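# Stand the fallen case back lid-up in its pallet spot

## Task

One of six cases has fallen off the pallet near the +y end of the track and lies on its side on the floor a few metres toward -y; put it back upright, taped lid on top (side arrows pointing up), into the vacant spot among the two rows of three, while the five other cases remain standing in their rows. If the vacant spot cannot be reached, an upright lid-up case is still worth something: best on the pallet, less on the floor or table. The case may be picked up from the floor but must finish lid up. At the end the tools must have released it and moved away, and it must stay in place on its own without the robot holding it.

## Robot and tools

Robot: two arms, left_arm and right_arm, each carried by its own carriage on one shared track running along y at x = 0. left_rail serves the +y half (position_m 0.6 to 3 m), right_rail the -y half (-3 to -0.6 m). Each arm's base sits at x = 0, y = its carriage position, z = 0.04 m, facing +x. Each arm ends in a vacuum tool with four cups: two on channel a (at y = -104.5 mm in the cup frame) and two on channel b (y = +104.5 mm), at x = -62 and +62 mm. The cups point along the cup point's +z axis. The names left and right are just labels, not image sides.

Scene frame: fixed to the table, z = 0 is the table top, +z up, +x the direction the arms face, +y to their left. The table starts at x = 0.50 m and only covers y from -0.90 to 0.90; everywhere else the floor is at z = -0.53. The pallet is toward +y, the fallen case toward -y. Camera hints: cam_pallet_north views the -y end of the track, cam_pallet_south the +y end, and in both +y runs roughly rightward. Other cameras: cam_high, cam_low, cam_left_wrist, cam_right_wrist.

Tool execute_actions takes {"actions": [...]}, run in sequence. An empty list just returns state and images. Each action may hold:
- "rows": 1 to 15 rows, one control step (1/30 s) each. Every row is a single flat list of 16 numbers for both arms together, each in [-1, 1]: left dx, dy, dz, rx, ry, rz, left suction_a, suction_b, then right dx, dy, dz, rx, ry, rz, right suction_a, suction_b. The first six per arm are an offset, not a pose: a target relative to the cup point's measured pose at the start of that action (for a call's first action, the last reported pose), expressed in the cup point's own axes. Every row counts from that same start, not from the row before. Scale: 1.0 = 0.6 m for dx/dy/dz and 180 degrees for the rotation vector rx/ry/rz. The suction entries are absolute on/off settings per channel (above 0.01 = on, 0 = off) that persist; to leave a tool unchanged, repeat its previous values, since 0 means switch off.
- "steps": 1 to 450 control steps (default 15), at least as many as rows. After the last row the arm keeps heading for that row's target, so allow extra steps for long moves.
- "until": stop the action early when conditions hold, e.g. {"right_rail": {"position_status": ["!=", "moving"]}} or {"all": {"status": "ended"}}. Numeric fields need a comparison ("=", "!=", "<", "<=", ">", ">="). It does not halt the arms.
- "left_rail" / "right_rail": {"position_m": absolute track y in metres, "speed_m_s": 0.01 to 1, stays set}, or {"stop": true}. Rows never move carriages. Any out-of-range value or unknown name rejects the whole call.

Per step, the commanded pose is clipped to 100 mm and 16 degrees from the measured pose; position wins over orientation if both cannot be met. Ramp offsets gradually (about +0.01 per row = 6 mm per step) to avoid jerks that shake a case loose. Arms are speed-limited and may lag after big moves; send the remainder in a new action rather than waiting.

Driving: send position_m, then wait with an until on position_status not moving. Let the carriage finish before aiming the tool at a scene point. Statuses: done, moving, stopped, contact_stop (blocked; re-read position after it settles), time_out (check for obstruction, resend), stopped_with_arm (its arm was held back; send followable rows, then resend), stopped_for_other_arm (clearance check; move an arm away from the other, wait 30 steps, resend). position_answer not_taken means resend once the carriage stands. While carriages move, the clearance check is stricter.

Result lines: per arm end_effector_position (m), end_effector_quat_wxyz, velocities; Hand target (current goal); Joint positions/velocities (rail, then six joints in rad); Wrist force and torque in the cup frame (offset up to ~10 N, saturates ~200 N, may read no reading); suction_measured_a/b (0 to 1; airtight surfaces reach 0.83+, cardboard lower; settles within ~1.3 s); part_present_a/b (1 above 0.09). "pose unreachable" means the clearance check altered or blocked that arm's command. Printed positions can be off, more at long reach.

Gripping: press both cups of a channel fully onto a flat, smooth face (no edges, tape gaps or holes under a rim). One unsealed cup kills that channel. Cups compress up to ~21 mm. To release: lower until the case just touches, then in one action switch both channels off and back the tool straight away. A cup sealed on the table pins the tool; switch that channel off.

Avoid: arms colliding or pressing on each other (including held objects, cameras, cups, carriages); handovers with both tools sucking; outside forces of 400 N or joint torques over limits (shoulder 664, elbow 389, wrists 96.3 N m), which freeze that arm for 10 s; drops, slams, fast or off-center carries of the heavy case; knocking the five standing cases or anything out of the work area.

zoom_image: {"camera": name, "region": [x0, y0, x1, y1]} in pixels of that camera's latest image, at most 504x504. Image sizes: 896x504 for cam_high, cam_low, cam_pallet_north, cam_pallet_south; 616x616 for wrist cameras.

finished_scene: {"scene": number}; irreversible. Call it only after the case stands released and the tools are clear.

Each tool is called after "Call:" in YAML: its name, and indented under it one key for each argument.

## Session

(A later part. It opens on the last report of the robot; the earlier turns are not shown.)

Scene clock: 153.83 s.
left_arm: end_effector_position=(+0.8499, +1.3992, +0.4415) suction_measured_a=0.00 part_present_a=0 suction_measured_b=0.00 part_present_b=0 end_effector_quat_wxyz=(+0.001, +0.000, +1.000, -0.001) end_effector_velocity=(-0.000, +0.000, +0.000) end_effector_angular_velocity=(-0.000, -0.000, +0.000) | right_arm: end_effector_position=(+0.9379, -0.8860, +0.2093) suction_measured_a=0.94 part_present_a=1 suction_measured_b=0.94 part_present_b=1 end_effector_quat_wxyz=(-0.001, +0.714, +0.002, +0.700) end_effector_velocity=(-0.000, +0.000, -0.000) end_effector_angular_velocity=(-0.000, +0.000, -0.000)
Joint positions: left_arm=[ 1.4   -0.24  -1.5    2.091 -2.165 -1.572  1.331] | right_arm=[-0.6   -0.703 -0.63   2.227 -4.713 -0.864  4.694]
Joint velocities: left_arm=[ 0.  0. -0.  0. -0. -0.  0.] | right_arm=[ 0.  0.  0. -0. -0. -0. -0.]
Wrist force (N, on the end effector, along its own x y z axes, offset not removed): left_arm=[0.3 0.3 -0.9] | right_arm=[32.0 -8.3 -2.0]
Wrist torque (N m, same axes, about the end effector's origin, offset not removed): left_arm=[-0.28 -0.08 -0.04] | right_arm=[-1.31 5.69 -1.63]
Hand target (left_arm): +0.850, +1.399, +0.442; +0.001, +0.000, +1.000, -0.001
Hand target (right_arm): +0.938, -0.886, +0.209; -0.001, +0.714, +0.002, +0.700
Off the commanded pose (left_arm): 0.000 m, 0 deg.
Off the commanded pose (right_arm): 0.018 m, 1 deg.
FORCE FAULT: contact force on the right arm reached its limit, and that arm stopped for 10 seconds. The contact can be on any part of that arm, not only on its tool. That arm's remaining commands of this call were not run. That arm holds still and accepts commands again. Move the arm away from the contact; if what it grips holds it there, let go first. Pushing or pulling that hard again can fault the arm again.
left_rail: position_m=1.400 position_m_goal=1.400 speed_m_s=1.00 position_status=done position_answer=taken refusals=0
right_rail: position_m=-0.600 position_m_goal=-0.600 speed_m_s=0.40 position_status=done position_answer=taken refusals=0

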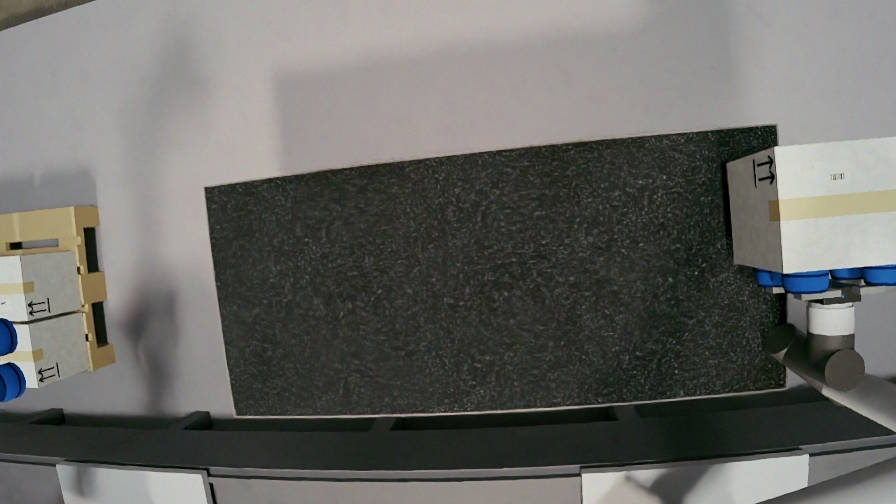

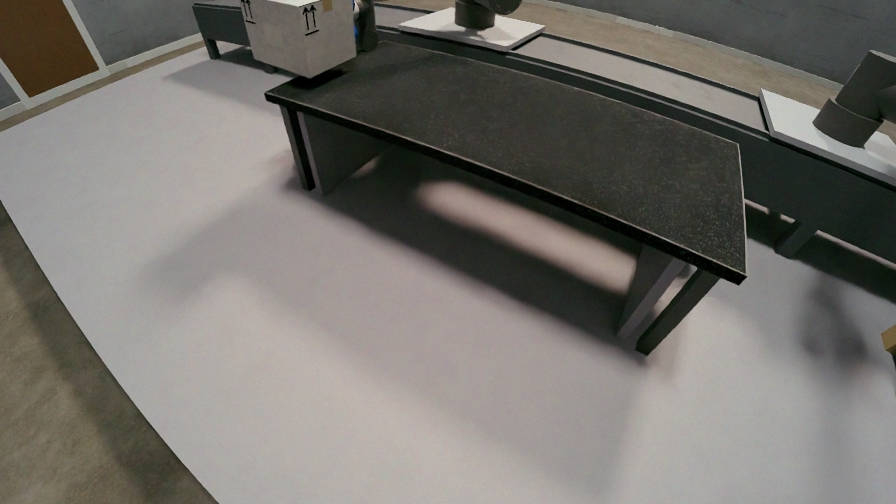

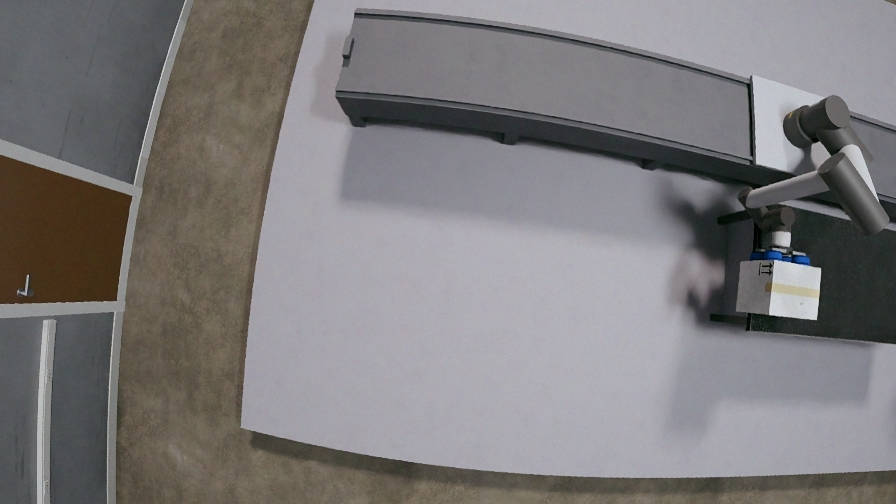

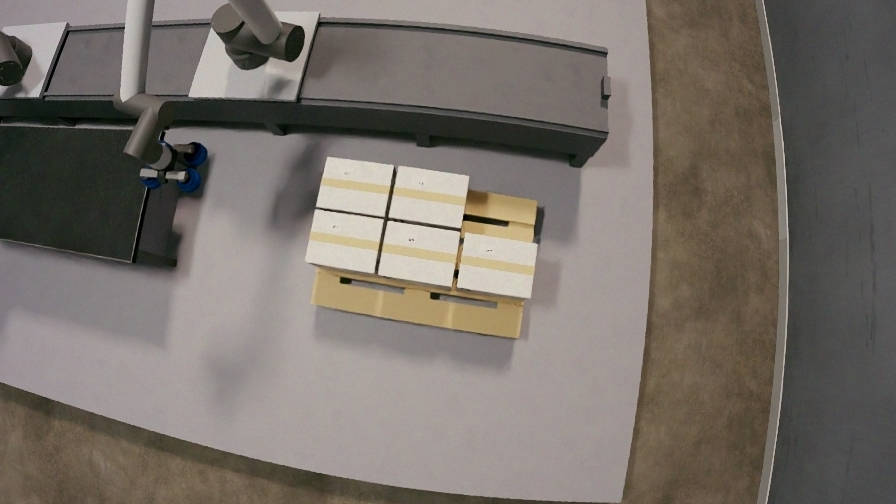

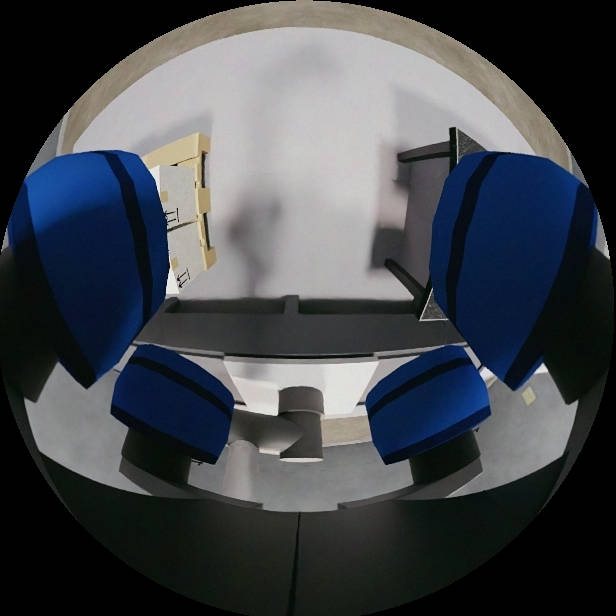

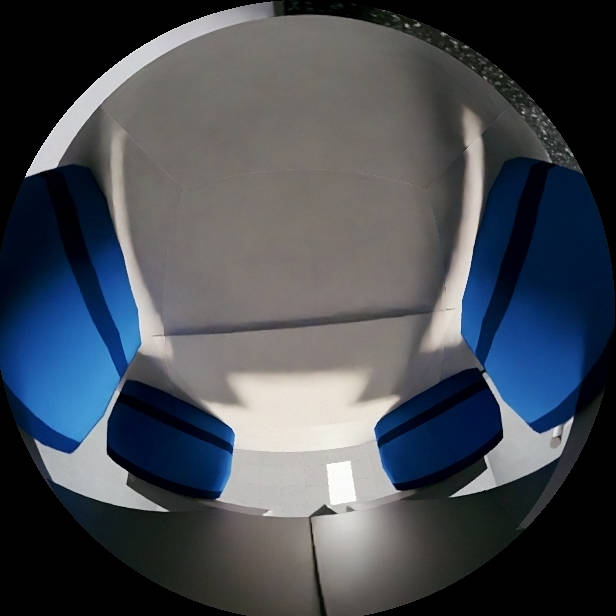

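Call:
execute_actions:
  actions:
    - {"rows":[[0,0,0,0,0,0,0,0,0.04,0,0,0,0,0,1,1],[0,0,0,0,0,0,0,0,0.08,-0.05,0,0,0,0,1,1],[0,0,0,0,0,0,0,0,0.08,-0.15,-0.03,0,0,0,1,1],[0,0,0,0,0,0,0,0,0.08,-1.0,-0.1,0,0,0,1,1]],"steps":130}

Scene clock: 161.43 s.
left_arm: end_effector_position=(+0.8499, +1.3992, +0.4415) suction_measured_a=0.00 part_present_a=0 suction_measured_b=0.00 part_present_b=0 end_effector_quat_wxyz=(+0.001, +0.000, +1.000, -0.001) end_effector_velocity=(+0.000, -0.000, -0.000) end_effector_angular_velocity=(+0.000, +0.000, -0.000) | right_arm: end_effector_position=(+0.8772, -0.2858, +0.2585) suction_measured_a=0.94 part_present_a=1 suction_measured_b=0.94 part_present_b=1 end_effector_quat_wxyz=(-0.001, +0.718, +0.001, +0.696) end_effector_velocity=(+0.000, +0.000, -0.000) end_effector_angular_velocity=(+0.000, +0.000, -0.000)
Joint positions: left_arm=[ 1.4   -0.24  -1.5    2.091 -2.165 -1.572  1.331] | right_arm=[-0.6    0.184 -0.708  2.311 -4.713 -1.753  4.718]
Joint velocities: left_arm=[ 0. -0.  0. -0.  0.  0.  0.] | right_arm=[ 0.  0.  0. -0.  0. -0.  0.]
Wrist force (N, on the end effector, along its own x y z axes, offset not removed): left_arm=[1.3 -1.2 -1.7] | right_arm=[33.0 -14.2 -3.9]
Wrist torque (N m, same axes, about the end effector's origin, offset not removed): left_arm=[-0.53 -0.26 0.01] | right_arm=[-2.13 5.62 -1.64]
Hand target (left_arm): +0.850, +1.399, +0.442; +0.001, +0.000, +1.000, -0.001
Hand target (right_arm): +0.877, -0.286, +0.258; -0.001, +0.718, +0.001, +0.696
Off the commanded pose (left_arm): 0.000 m, 0 deg.
Off the commanded pose (right_arm): 0.001 m, 1 deg.
left_rail: position_m=1.400 position_m_goal=1.400 speed_m_s=1.00 position_status=done position_answer=taken refusals=0
right_rail: position_m=-0.600 position_m_goal=-0.600 speed_m_s=0.40 position_status=done position_answer=taken refusals=0
joint sent to its limit (right arm) — the command would take joint 5 (wrist 1) past its lower limit, so that joint was sent only as far as its limit.

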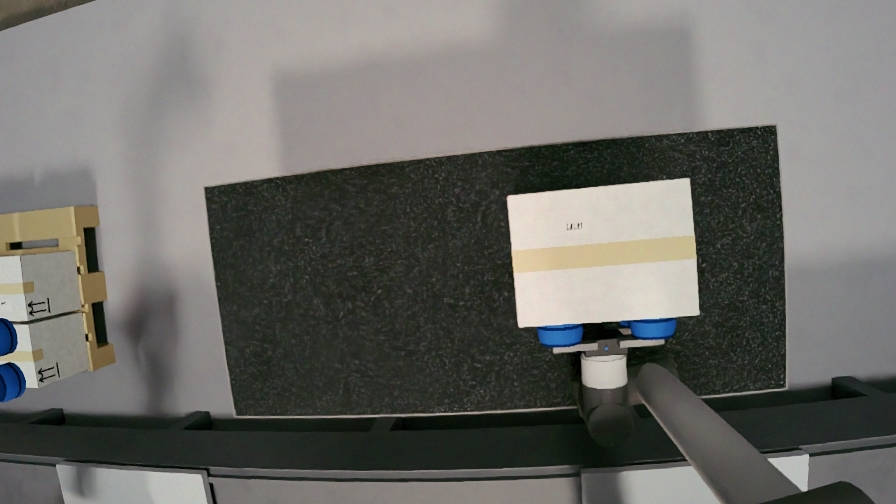

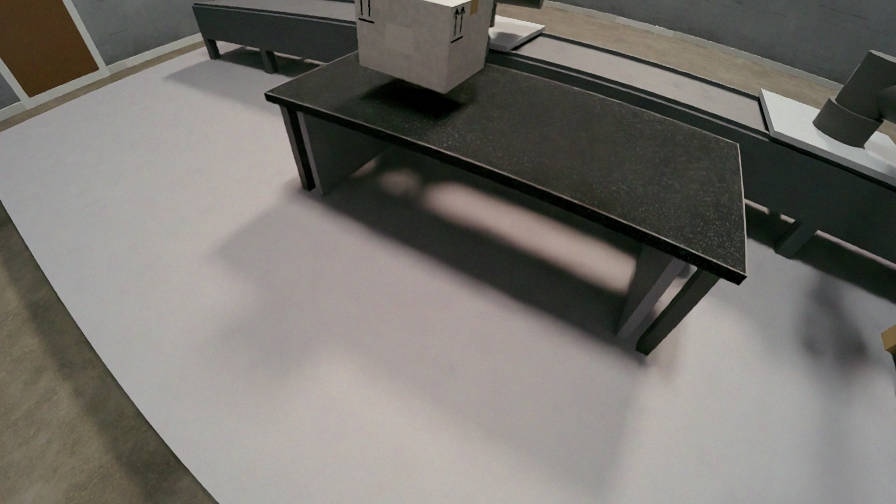

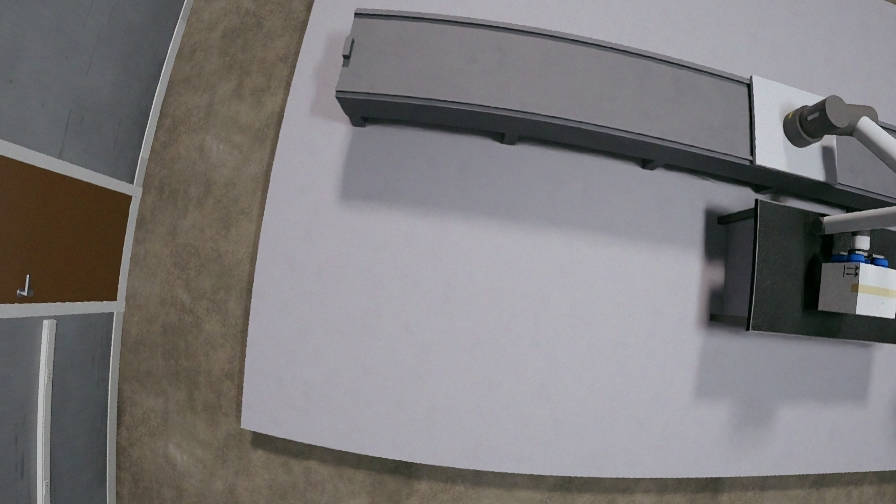

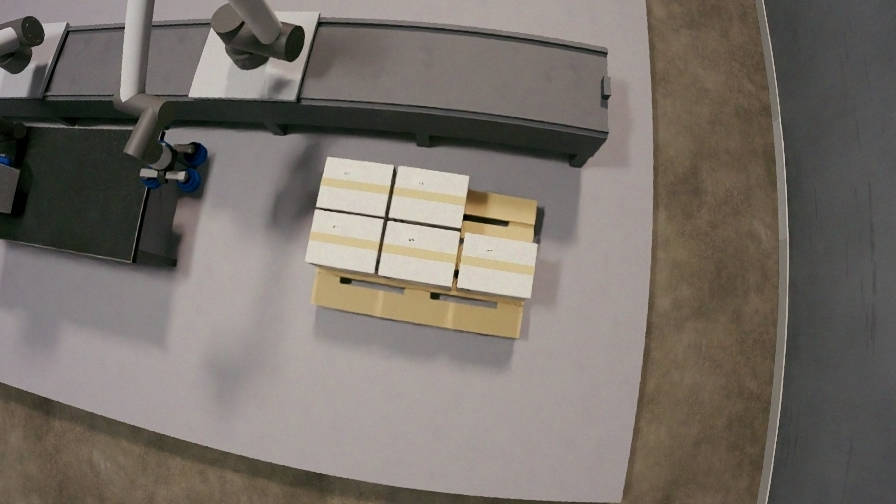

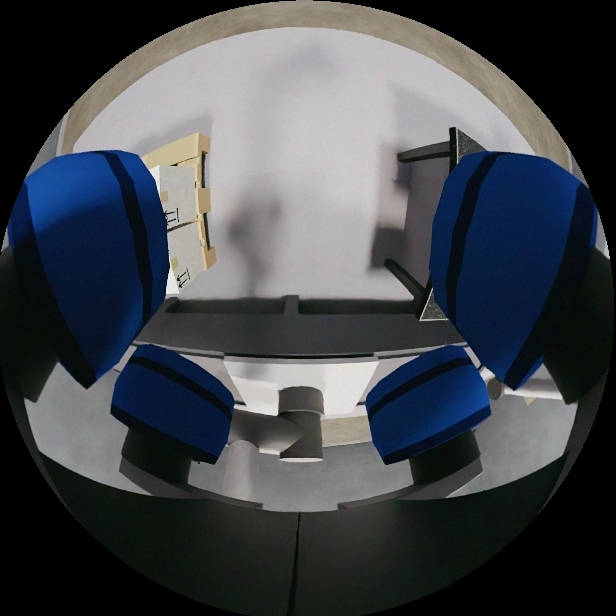

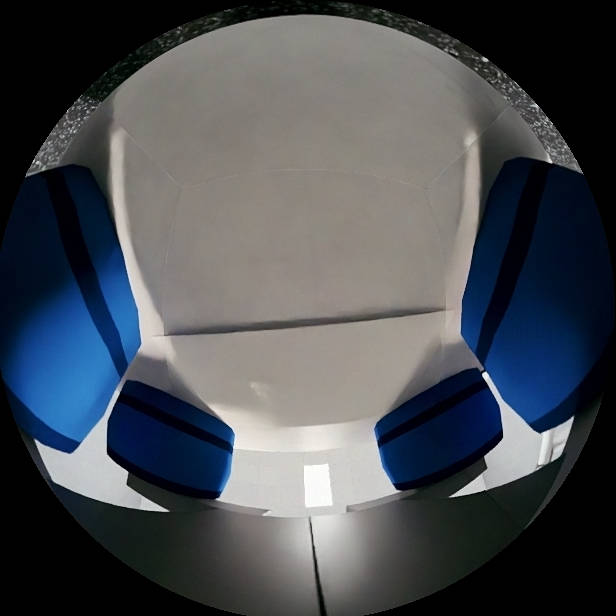

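Call:
execute_actions:
  actions:
    - {"rows":[[0,0,0,0,0,0,0,0,0,-0.05,0.02,0,0,0,1,1],[0,0,0,0,0,0,0,0,0,-0.15,0.05,0,0,0,1,1],[0,0,0,0,0,0,0,0,0,-0.5,0.13,0,0,0,1,1]],"steps":80}
    - {"rows":[[0,0,0,0,0,0,0,0,-0.03,0,0,0,0,0,1,1],[0,0,0,0,0,0,0,0,-0.06,0,0,0,0,0,1,1]],"steps":45}

Scene clock: 169.73 s.
left_arm: end_effector_position=(+0.8499, +1.3992, +0.4415) suction_measured_a=0.00 part_present_a=0 suction_measured_b=0.00 part_present_b=0 end_effector_quat_wxyz=(+0.001, +0.000, +1.000, -0.001) end_effector_velocity=(-0.000, -0.000, +0.000) end_effector_angular_velocity=(-0.000, -0.000, +0.000) | right_arm: end_effector_position=(+0.9534, +0.0143, +0.2198) suction_measured_a=0.94 part_present_a=1 suction_measured_b=0.94 part_present_b=1 end_effector_quat_wxyz=(-0.001, +0.718, +0.000, +0.696) end_effector_velocity=(-0.000, -0.000, -0.000) end_effector_angular_velocity=(-0.000, +0.000, +0.000)
Joint positions: left_arm=[ 1.4   -0.24  -1.5    2.091 -2.165 -1.572  1.331] | right_arm=[-0.6    0.521 -0.62   1.948 -4.433 -2.09   4.731]
Joint velocities: left_arm=[ 0. -0. -0. -0. -0. -0. -0.] | right_arm=[ 0.  0.  0. -0. -0. -0. -0.]
Wrist force (N, on the end effector, along its own x y z axes, offset not removed): left_arm=[2.1 -2.2 -1.0] | right_arm=[31.1 -3.1 -0.3]
Wrist torque (N m, same axes, about the end effector's origin, offset not removed): left_arm=[-0.59 -0.34 -0.11] | right_arm=[-0.63 5.71 -1.84]
Hand target (left_arm): +0.850, +1.399, +0.442; +0.001, +0.000, +1.000, -0.001
Hand target (right_arm): +0.953, +0.014, +0.220; -0.001, +0.718, +0.000, +0.696
Off the commanded pose (left_arm): 0.000 m, 0 deg.
Off the commanded pose (right_arm): 0.000 m, 0 deg.
left_rail: position_m=1.400 position_m_goal=1.400 speed_m_s=1.00 position_status=done position_answer=taken refusals=0
right_rail: position_m=-0.600 position_m_goal=-0.600 speed_m_s=0.40 position_status=done position_answer=taken refusals=0

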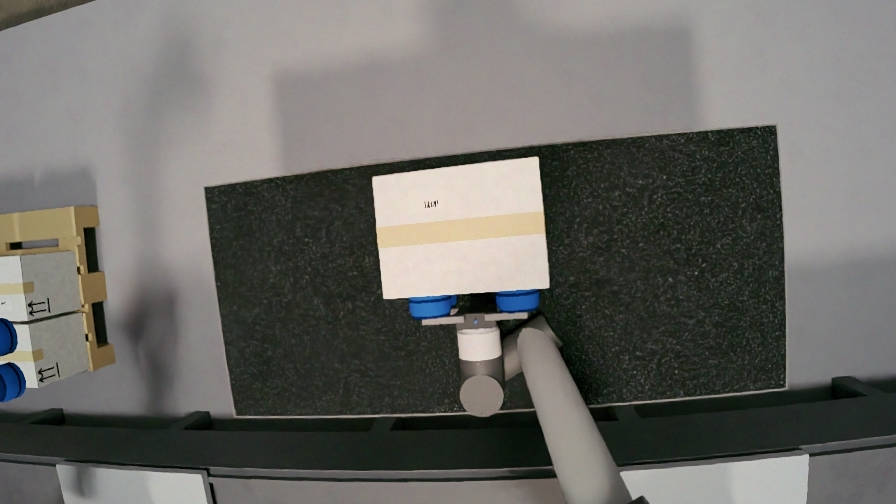

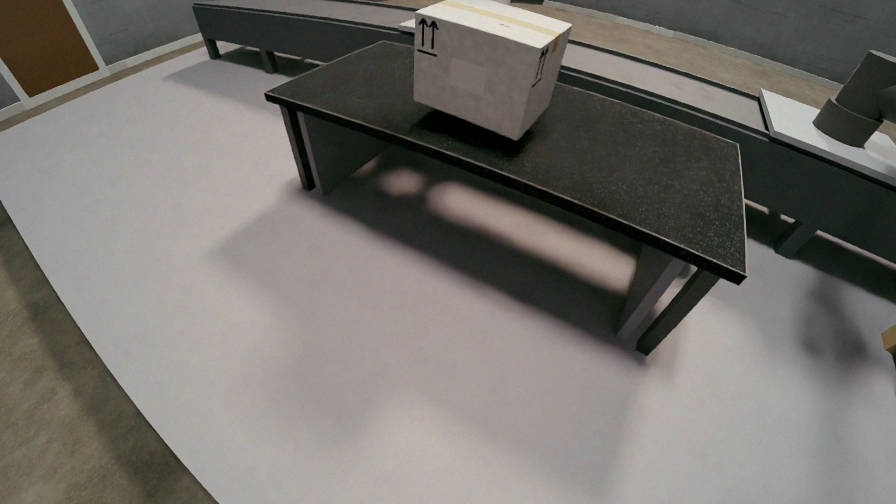

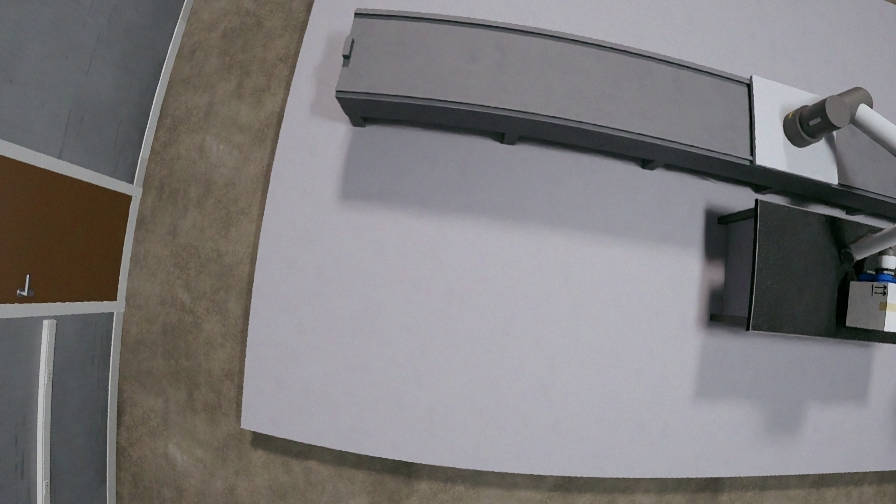

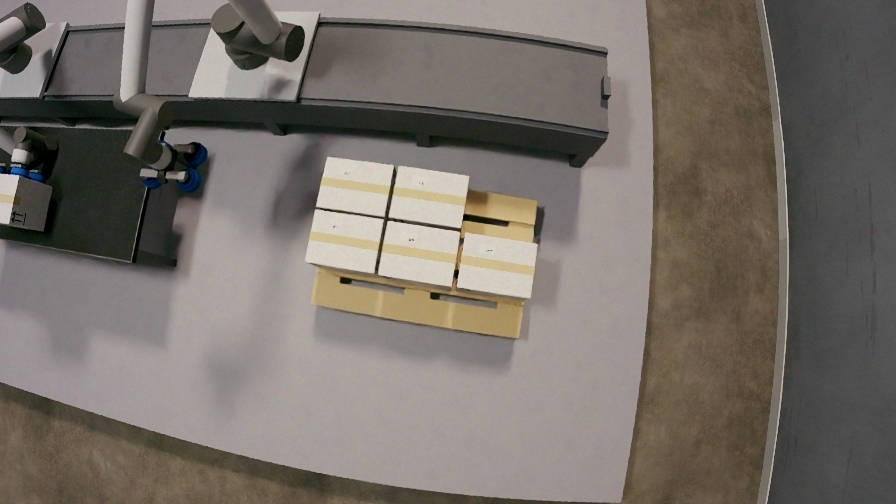

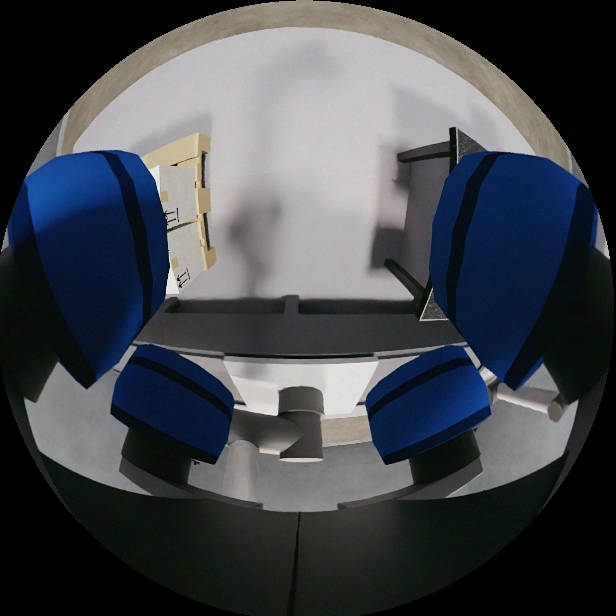

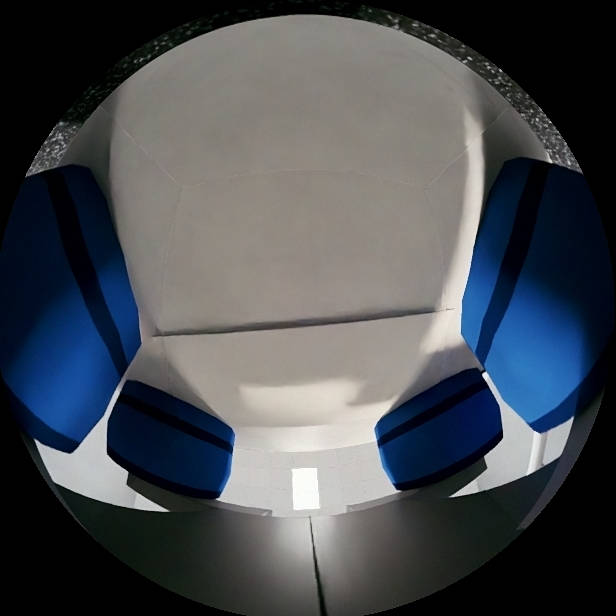

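Call:
execute_actions:
  actions:
    - {"rows":[[0,0,0,0,0,0,0,0,0,0,0,0,0,0,0,0],[0,0,0,0,0,0,0,0,0,0,0,0,0,0,0,0],[0,0,0,0,0,0,0,0,0,0,-0.03,0,0,0,0,0],[0,0,0,0,0,0,0,0,0.02,0,-0.1,0,0,0,0,0],[0,0,0,0,0,0,0,0,0.05,0,-0.2,0,0,0,0,0]],"steps":45}
    - {"rows":[[0,0,0,0,0,0,0,0,0.4,0.5,-0.2,0,0,0,0,0]],"steps":60}
    - {"right_rail":{"position_m":-1.8,"speed_m_s":1},"steps":120,"until":{"right_rail":{"position_status":["!=","moving"]}}}
    - {"left_rail":{"position_m":0.65},"steps":120,"until":{"left_rail":{"position_status":["!=","moving"]}}}

Scene clock: 182.73 s.
left_arm: end_effector_position=(+0.8499, +0.6490, +0.4415) suction_measured_a=0.00 part_present_a=0 suction_measured_b=0.00 part_present_b=0 end_effector_quat_wxyz=(+0.001, +0.000, +1.000, -0.001) end_effector_velocity=(+0.000, +0.000, +0.000) end_effector_angular_velocity=(-0.000, -0.000, +0.000) | right_arm: end_effector_position=(+0.7227, -1.4860, +0.4975) suction_measured_a=0.00 part_present_a=0 suction_measured_b=0.00 part_present_b=0 end_effector_quat_wxyz=(-0.001, +0.718, +0.001, +0.696) end_effector_velocity=(+0.000, +0.000, +0.000) end_effector_angular_velocity=(+0.000, -0.000, +0.000)
Joint positions: left_arm=[ 0.65  -0.24  -1.5    2.091 -2.165 -1.572  1.331] | right_arm=[-1.8    0.241 -1.149  2.528 -4.488 -1.81   4.72 ]
Joint velocities: left_arm=[ 0.  0. -0. -0. -0. -0. -0.] | right_arm=[ 0.  0. -0. -0. -0.  0.  0.]
Wrist force (N, on the end effector, along its own x y z axes, offset not removed): left_arm=[7.4 -0.9 -1.4] | right_arm=[-2.0 -8.2 -2.2]
Wrist torque (N m, same axes, about the end effector's origin, offset not removed): left_arm=[-0.45 -1.03 -0.01] | right_arm=[-0.97 -0.18 -0.26]
Hand target (left_arm): +0.850, +0.649, +0.442; +0.001, +0.000, +1.000, -0.001
Hand target (right_arm): +0.723, -1.486, +0.498; -0.001, +0.718, +0.001, +0.696
Off the commanded pose (left_arm): 0.000 m, 0 deg.
Off the commanded pose (right_arm): 0.001 m, 0 deg.
left_rail: position_m=0.650 position_m_goal=0.650 speed_m_s=1.00 position_status=done position_answer=taken refusals=0
right_rail: position_m=-1.800 position_m_goal=-1.800 speed_m_s=1.00 position_status=done position_answer=taken refusals=0

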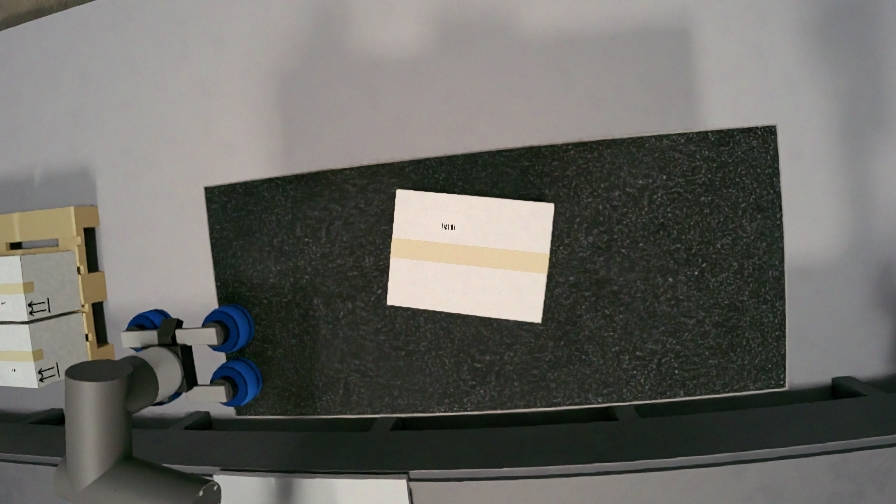

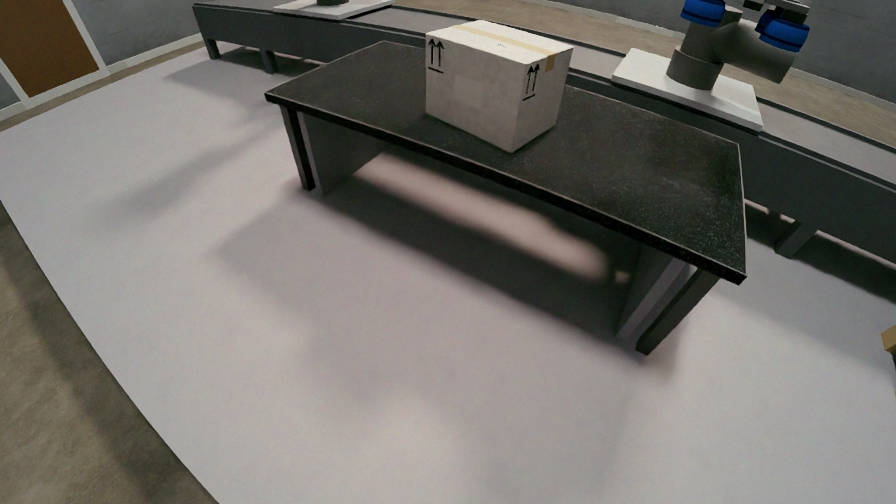

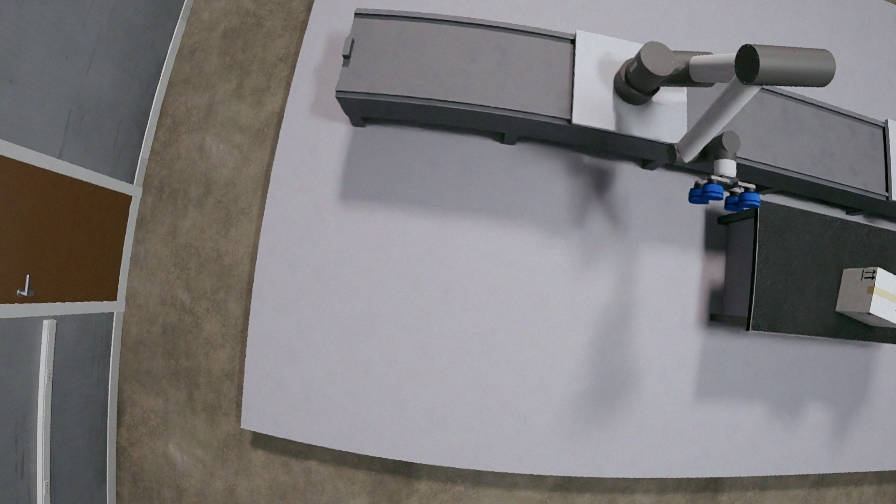

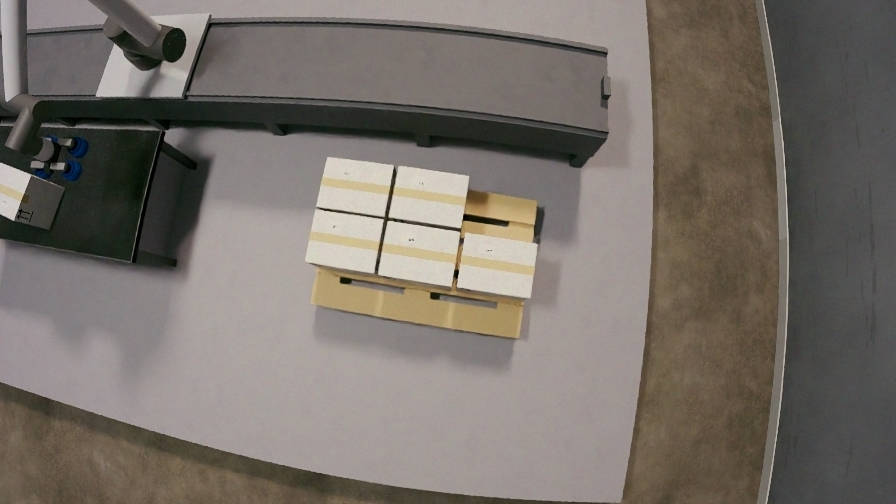

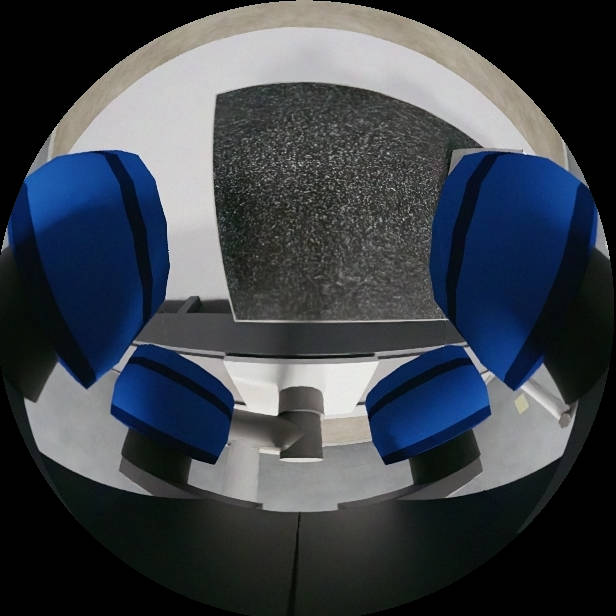

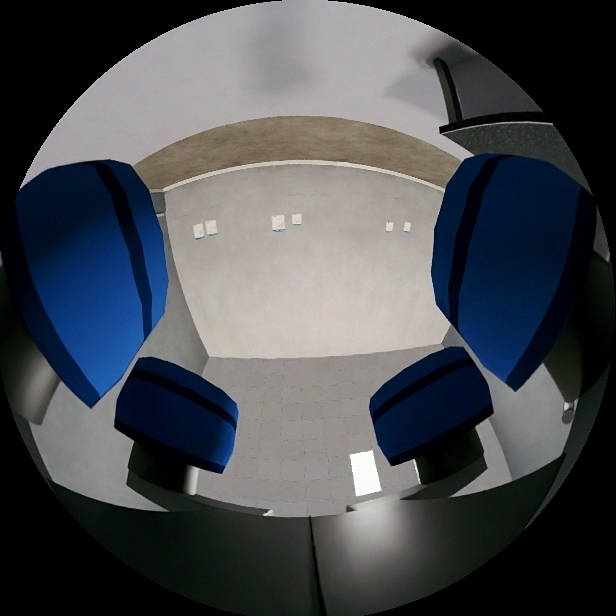

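Call:
execute_actions:
  actions:
    - {"rows":[[-0.28,-0.6,0,0,0,0,0,0,0,0,0,0,0,0,0,0]],"steps":70}
    - {"rows":[[0,-0.52,0.13,0,0,0.064,0,0,0,0,0,0,0,0,0,0]],"steps":70}

Call:
zoom_image:
  camera: "cam_high"
  region: [300,120,640,400]

Scene clock: 193.50 s.
left_arm: end_effector_position=(+1.0173, -0.0229, +0.3641) suction_measured_a=0.00 part_present_a=0 suction_measured_b=0.00 part_present_b=0 end_effector_quat_wxyz=(+0.000, +0.100, +0.995, -0.001) end_effector_velocity=(+0.000, -0.000, -0.000) end_effector_angular_velocity=(+0.000, +0.000, -0.000) | right_arm: end_effector_position=(+0.7227, -1.4860, +0.4975) suction_measured_a=0.00 part_present_a=0 suction_measured_b=0.00 part_present_b=0 end_effector_quat_wxyz=(-0.001, +0.718, +0.001, +0.696) end_effector_velocity=(-0.000, -0.000, +0.000) end_effector_angular_velocity=(+0.000, -0.000, -0.000)
Joint positions: left_arm=[ 0.65  -0.75  -1.062  1.606 -2.116 -1.572  1.022] | right_arm=[-1.8    0.241 -1.149  2.528 -4.488 -1.81   4.72 ]
Joint velocities: left_arm=[ 0. -0.  0. -0.  0.  0.  0.] | right_arm=[ 0.  0. -0.  0.  0. -0.  0.]
Wrist force (N, on the end effector, along its own x y z axes, offset not removed): left_arm=[0.5 -1.9 -2.5] | right_arm=[-0.8 -7.3 -1.1]
Wrist torque (N m, same axes, about the end effector's origin, offset not removed): left_arm=[-0.63 0.01 -0.07] | right_arm=[-1.15 -0.21 -0.13]
Hand target (left_arm): +1.017, -0.023, +0.364; +0.000, +0.100, +0.995, -0.001
Hand target (right_arm): +0.723, -1.486, +0.498; -0.001, +0.718, +0.001, +0.696
Off the commanded pose (left_arm): 0.000 m, 0 deg.
Off the commanded pose (right_arm): 0.000 m, 0 deg.
left_rail: position_m=0.650 position_m_goal=0.650 speed_m_s=1.00 position_status=done position_answer=taken refusals=0
right_rail: position_m=-1.800 position_m_goal=-1.800 speed_m_s=1.00 position_status=done position_answer=taken refusals=0

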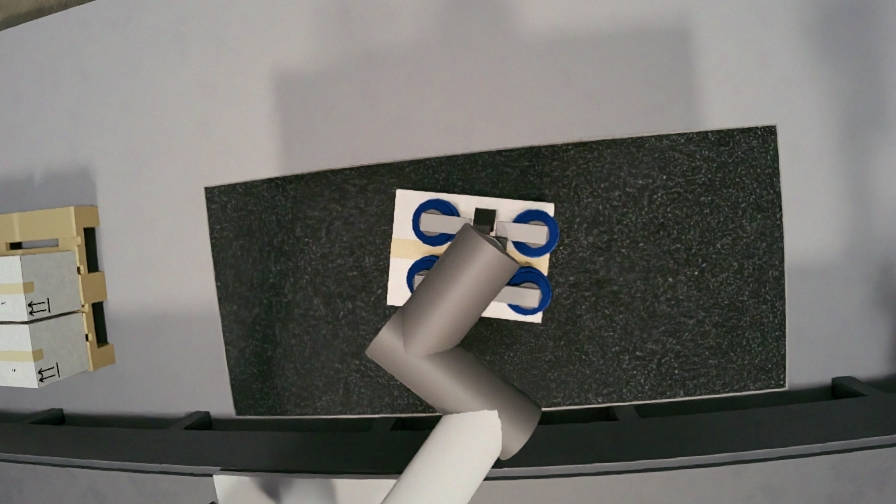

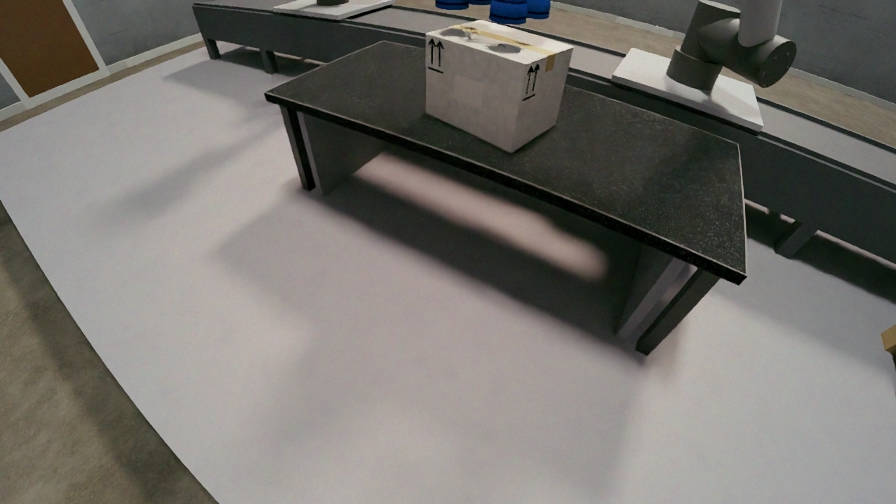

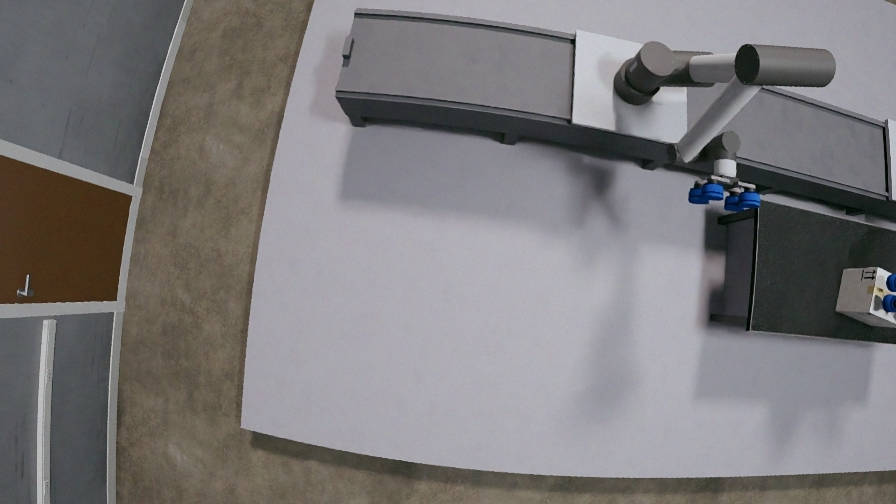

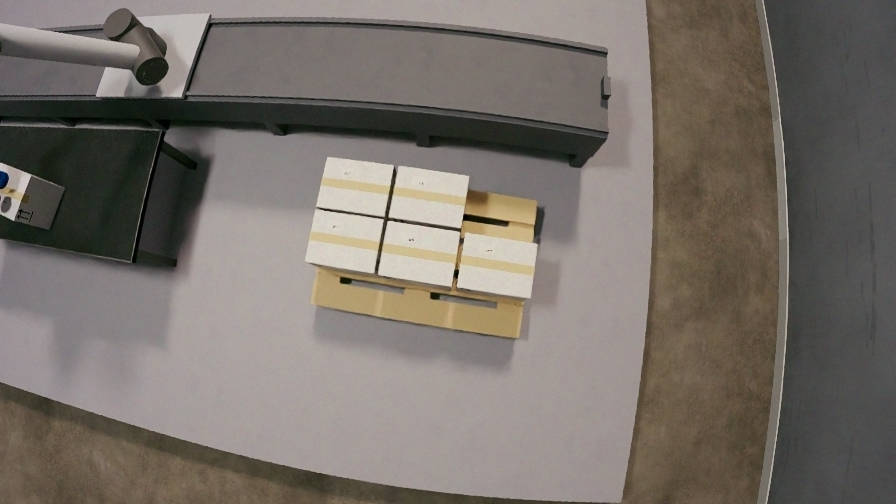

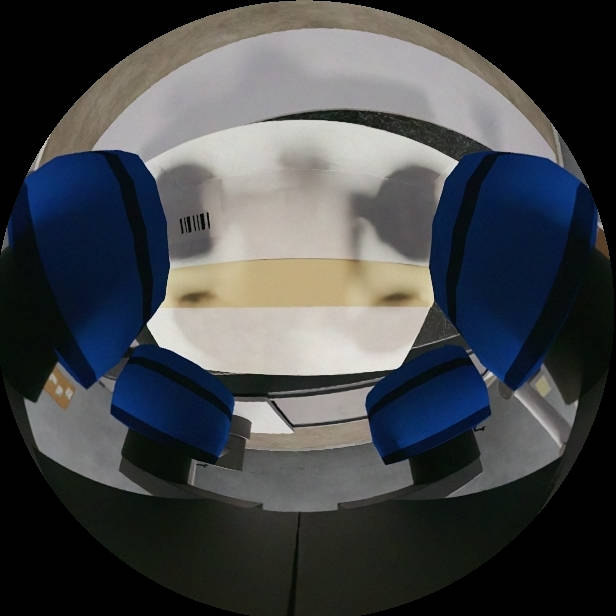

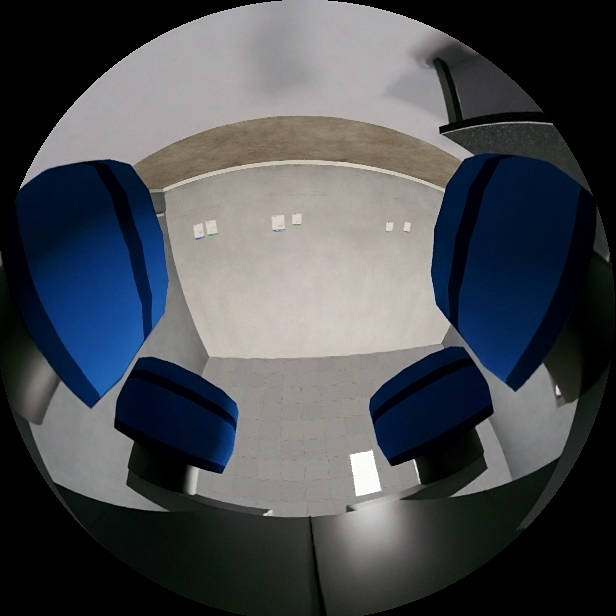

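Region (300, 120, 640, 400) of cam_high's 896x504 image, scaled by 1.482, with more detail than that image has; it fills the top 415 rows of this view, and the rest is white.

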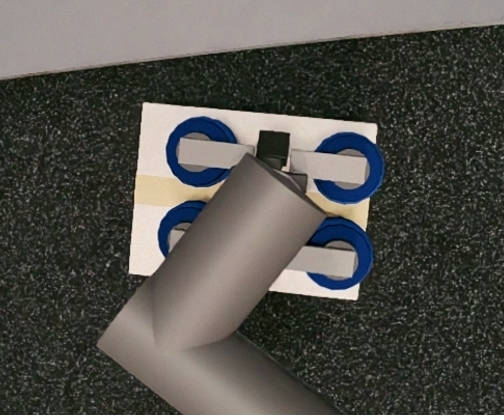

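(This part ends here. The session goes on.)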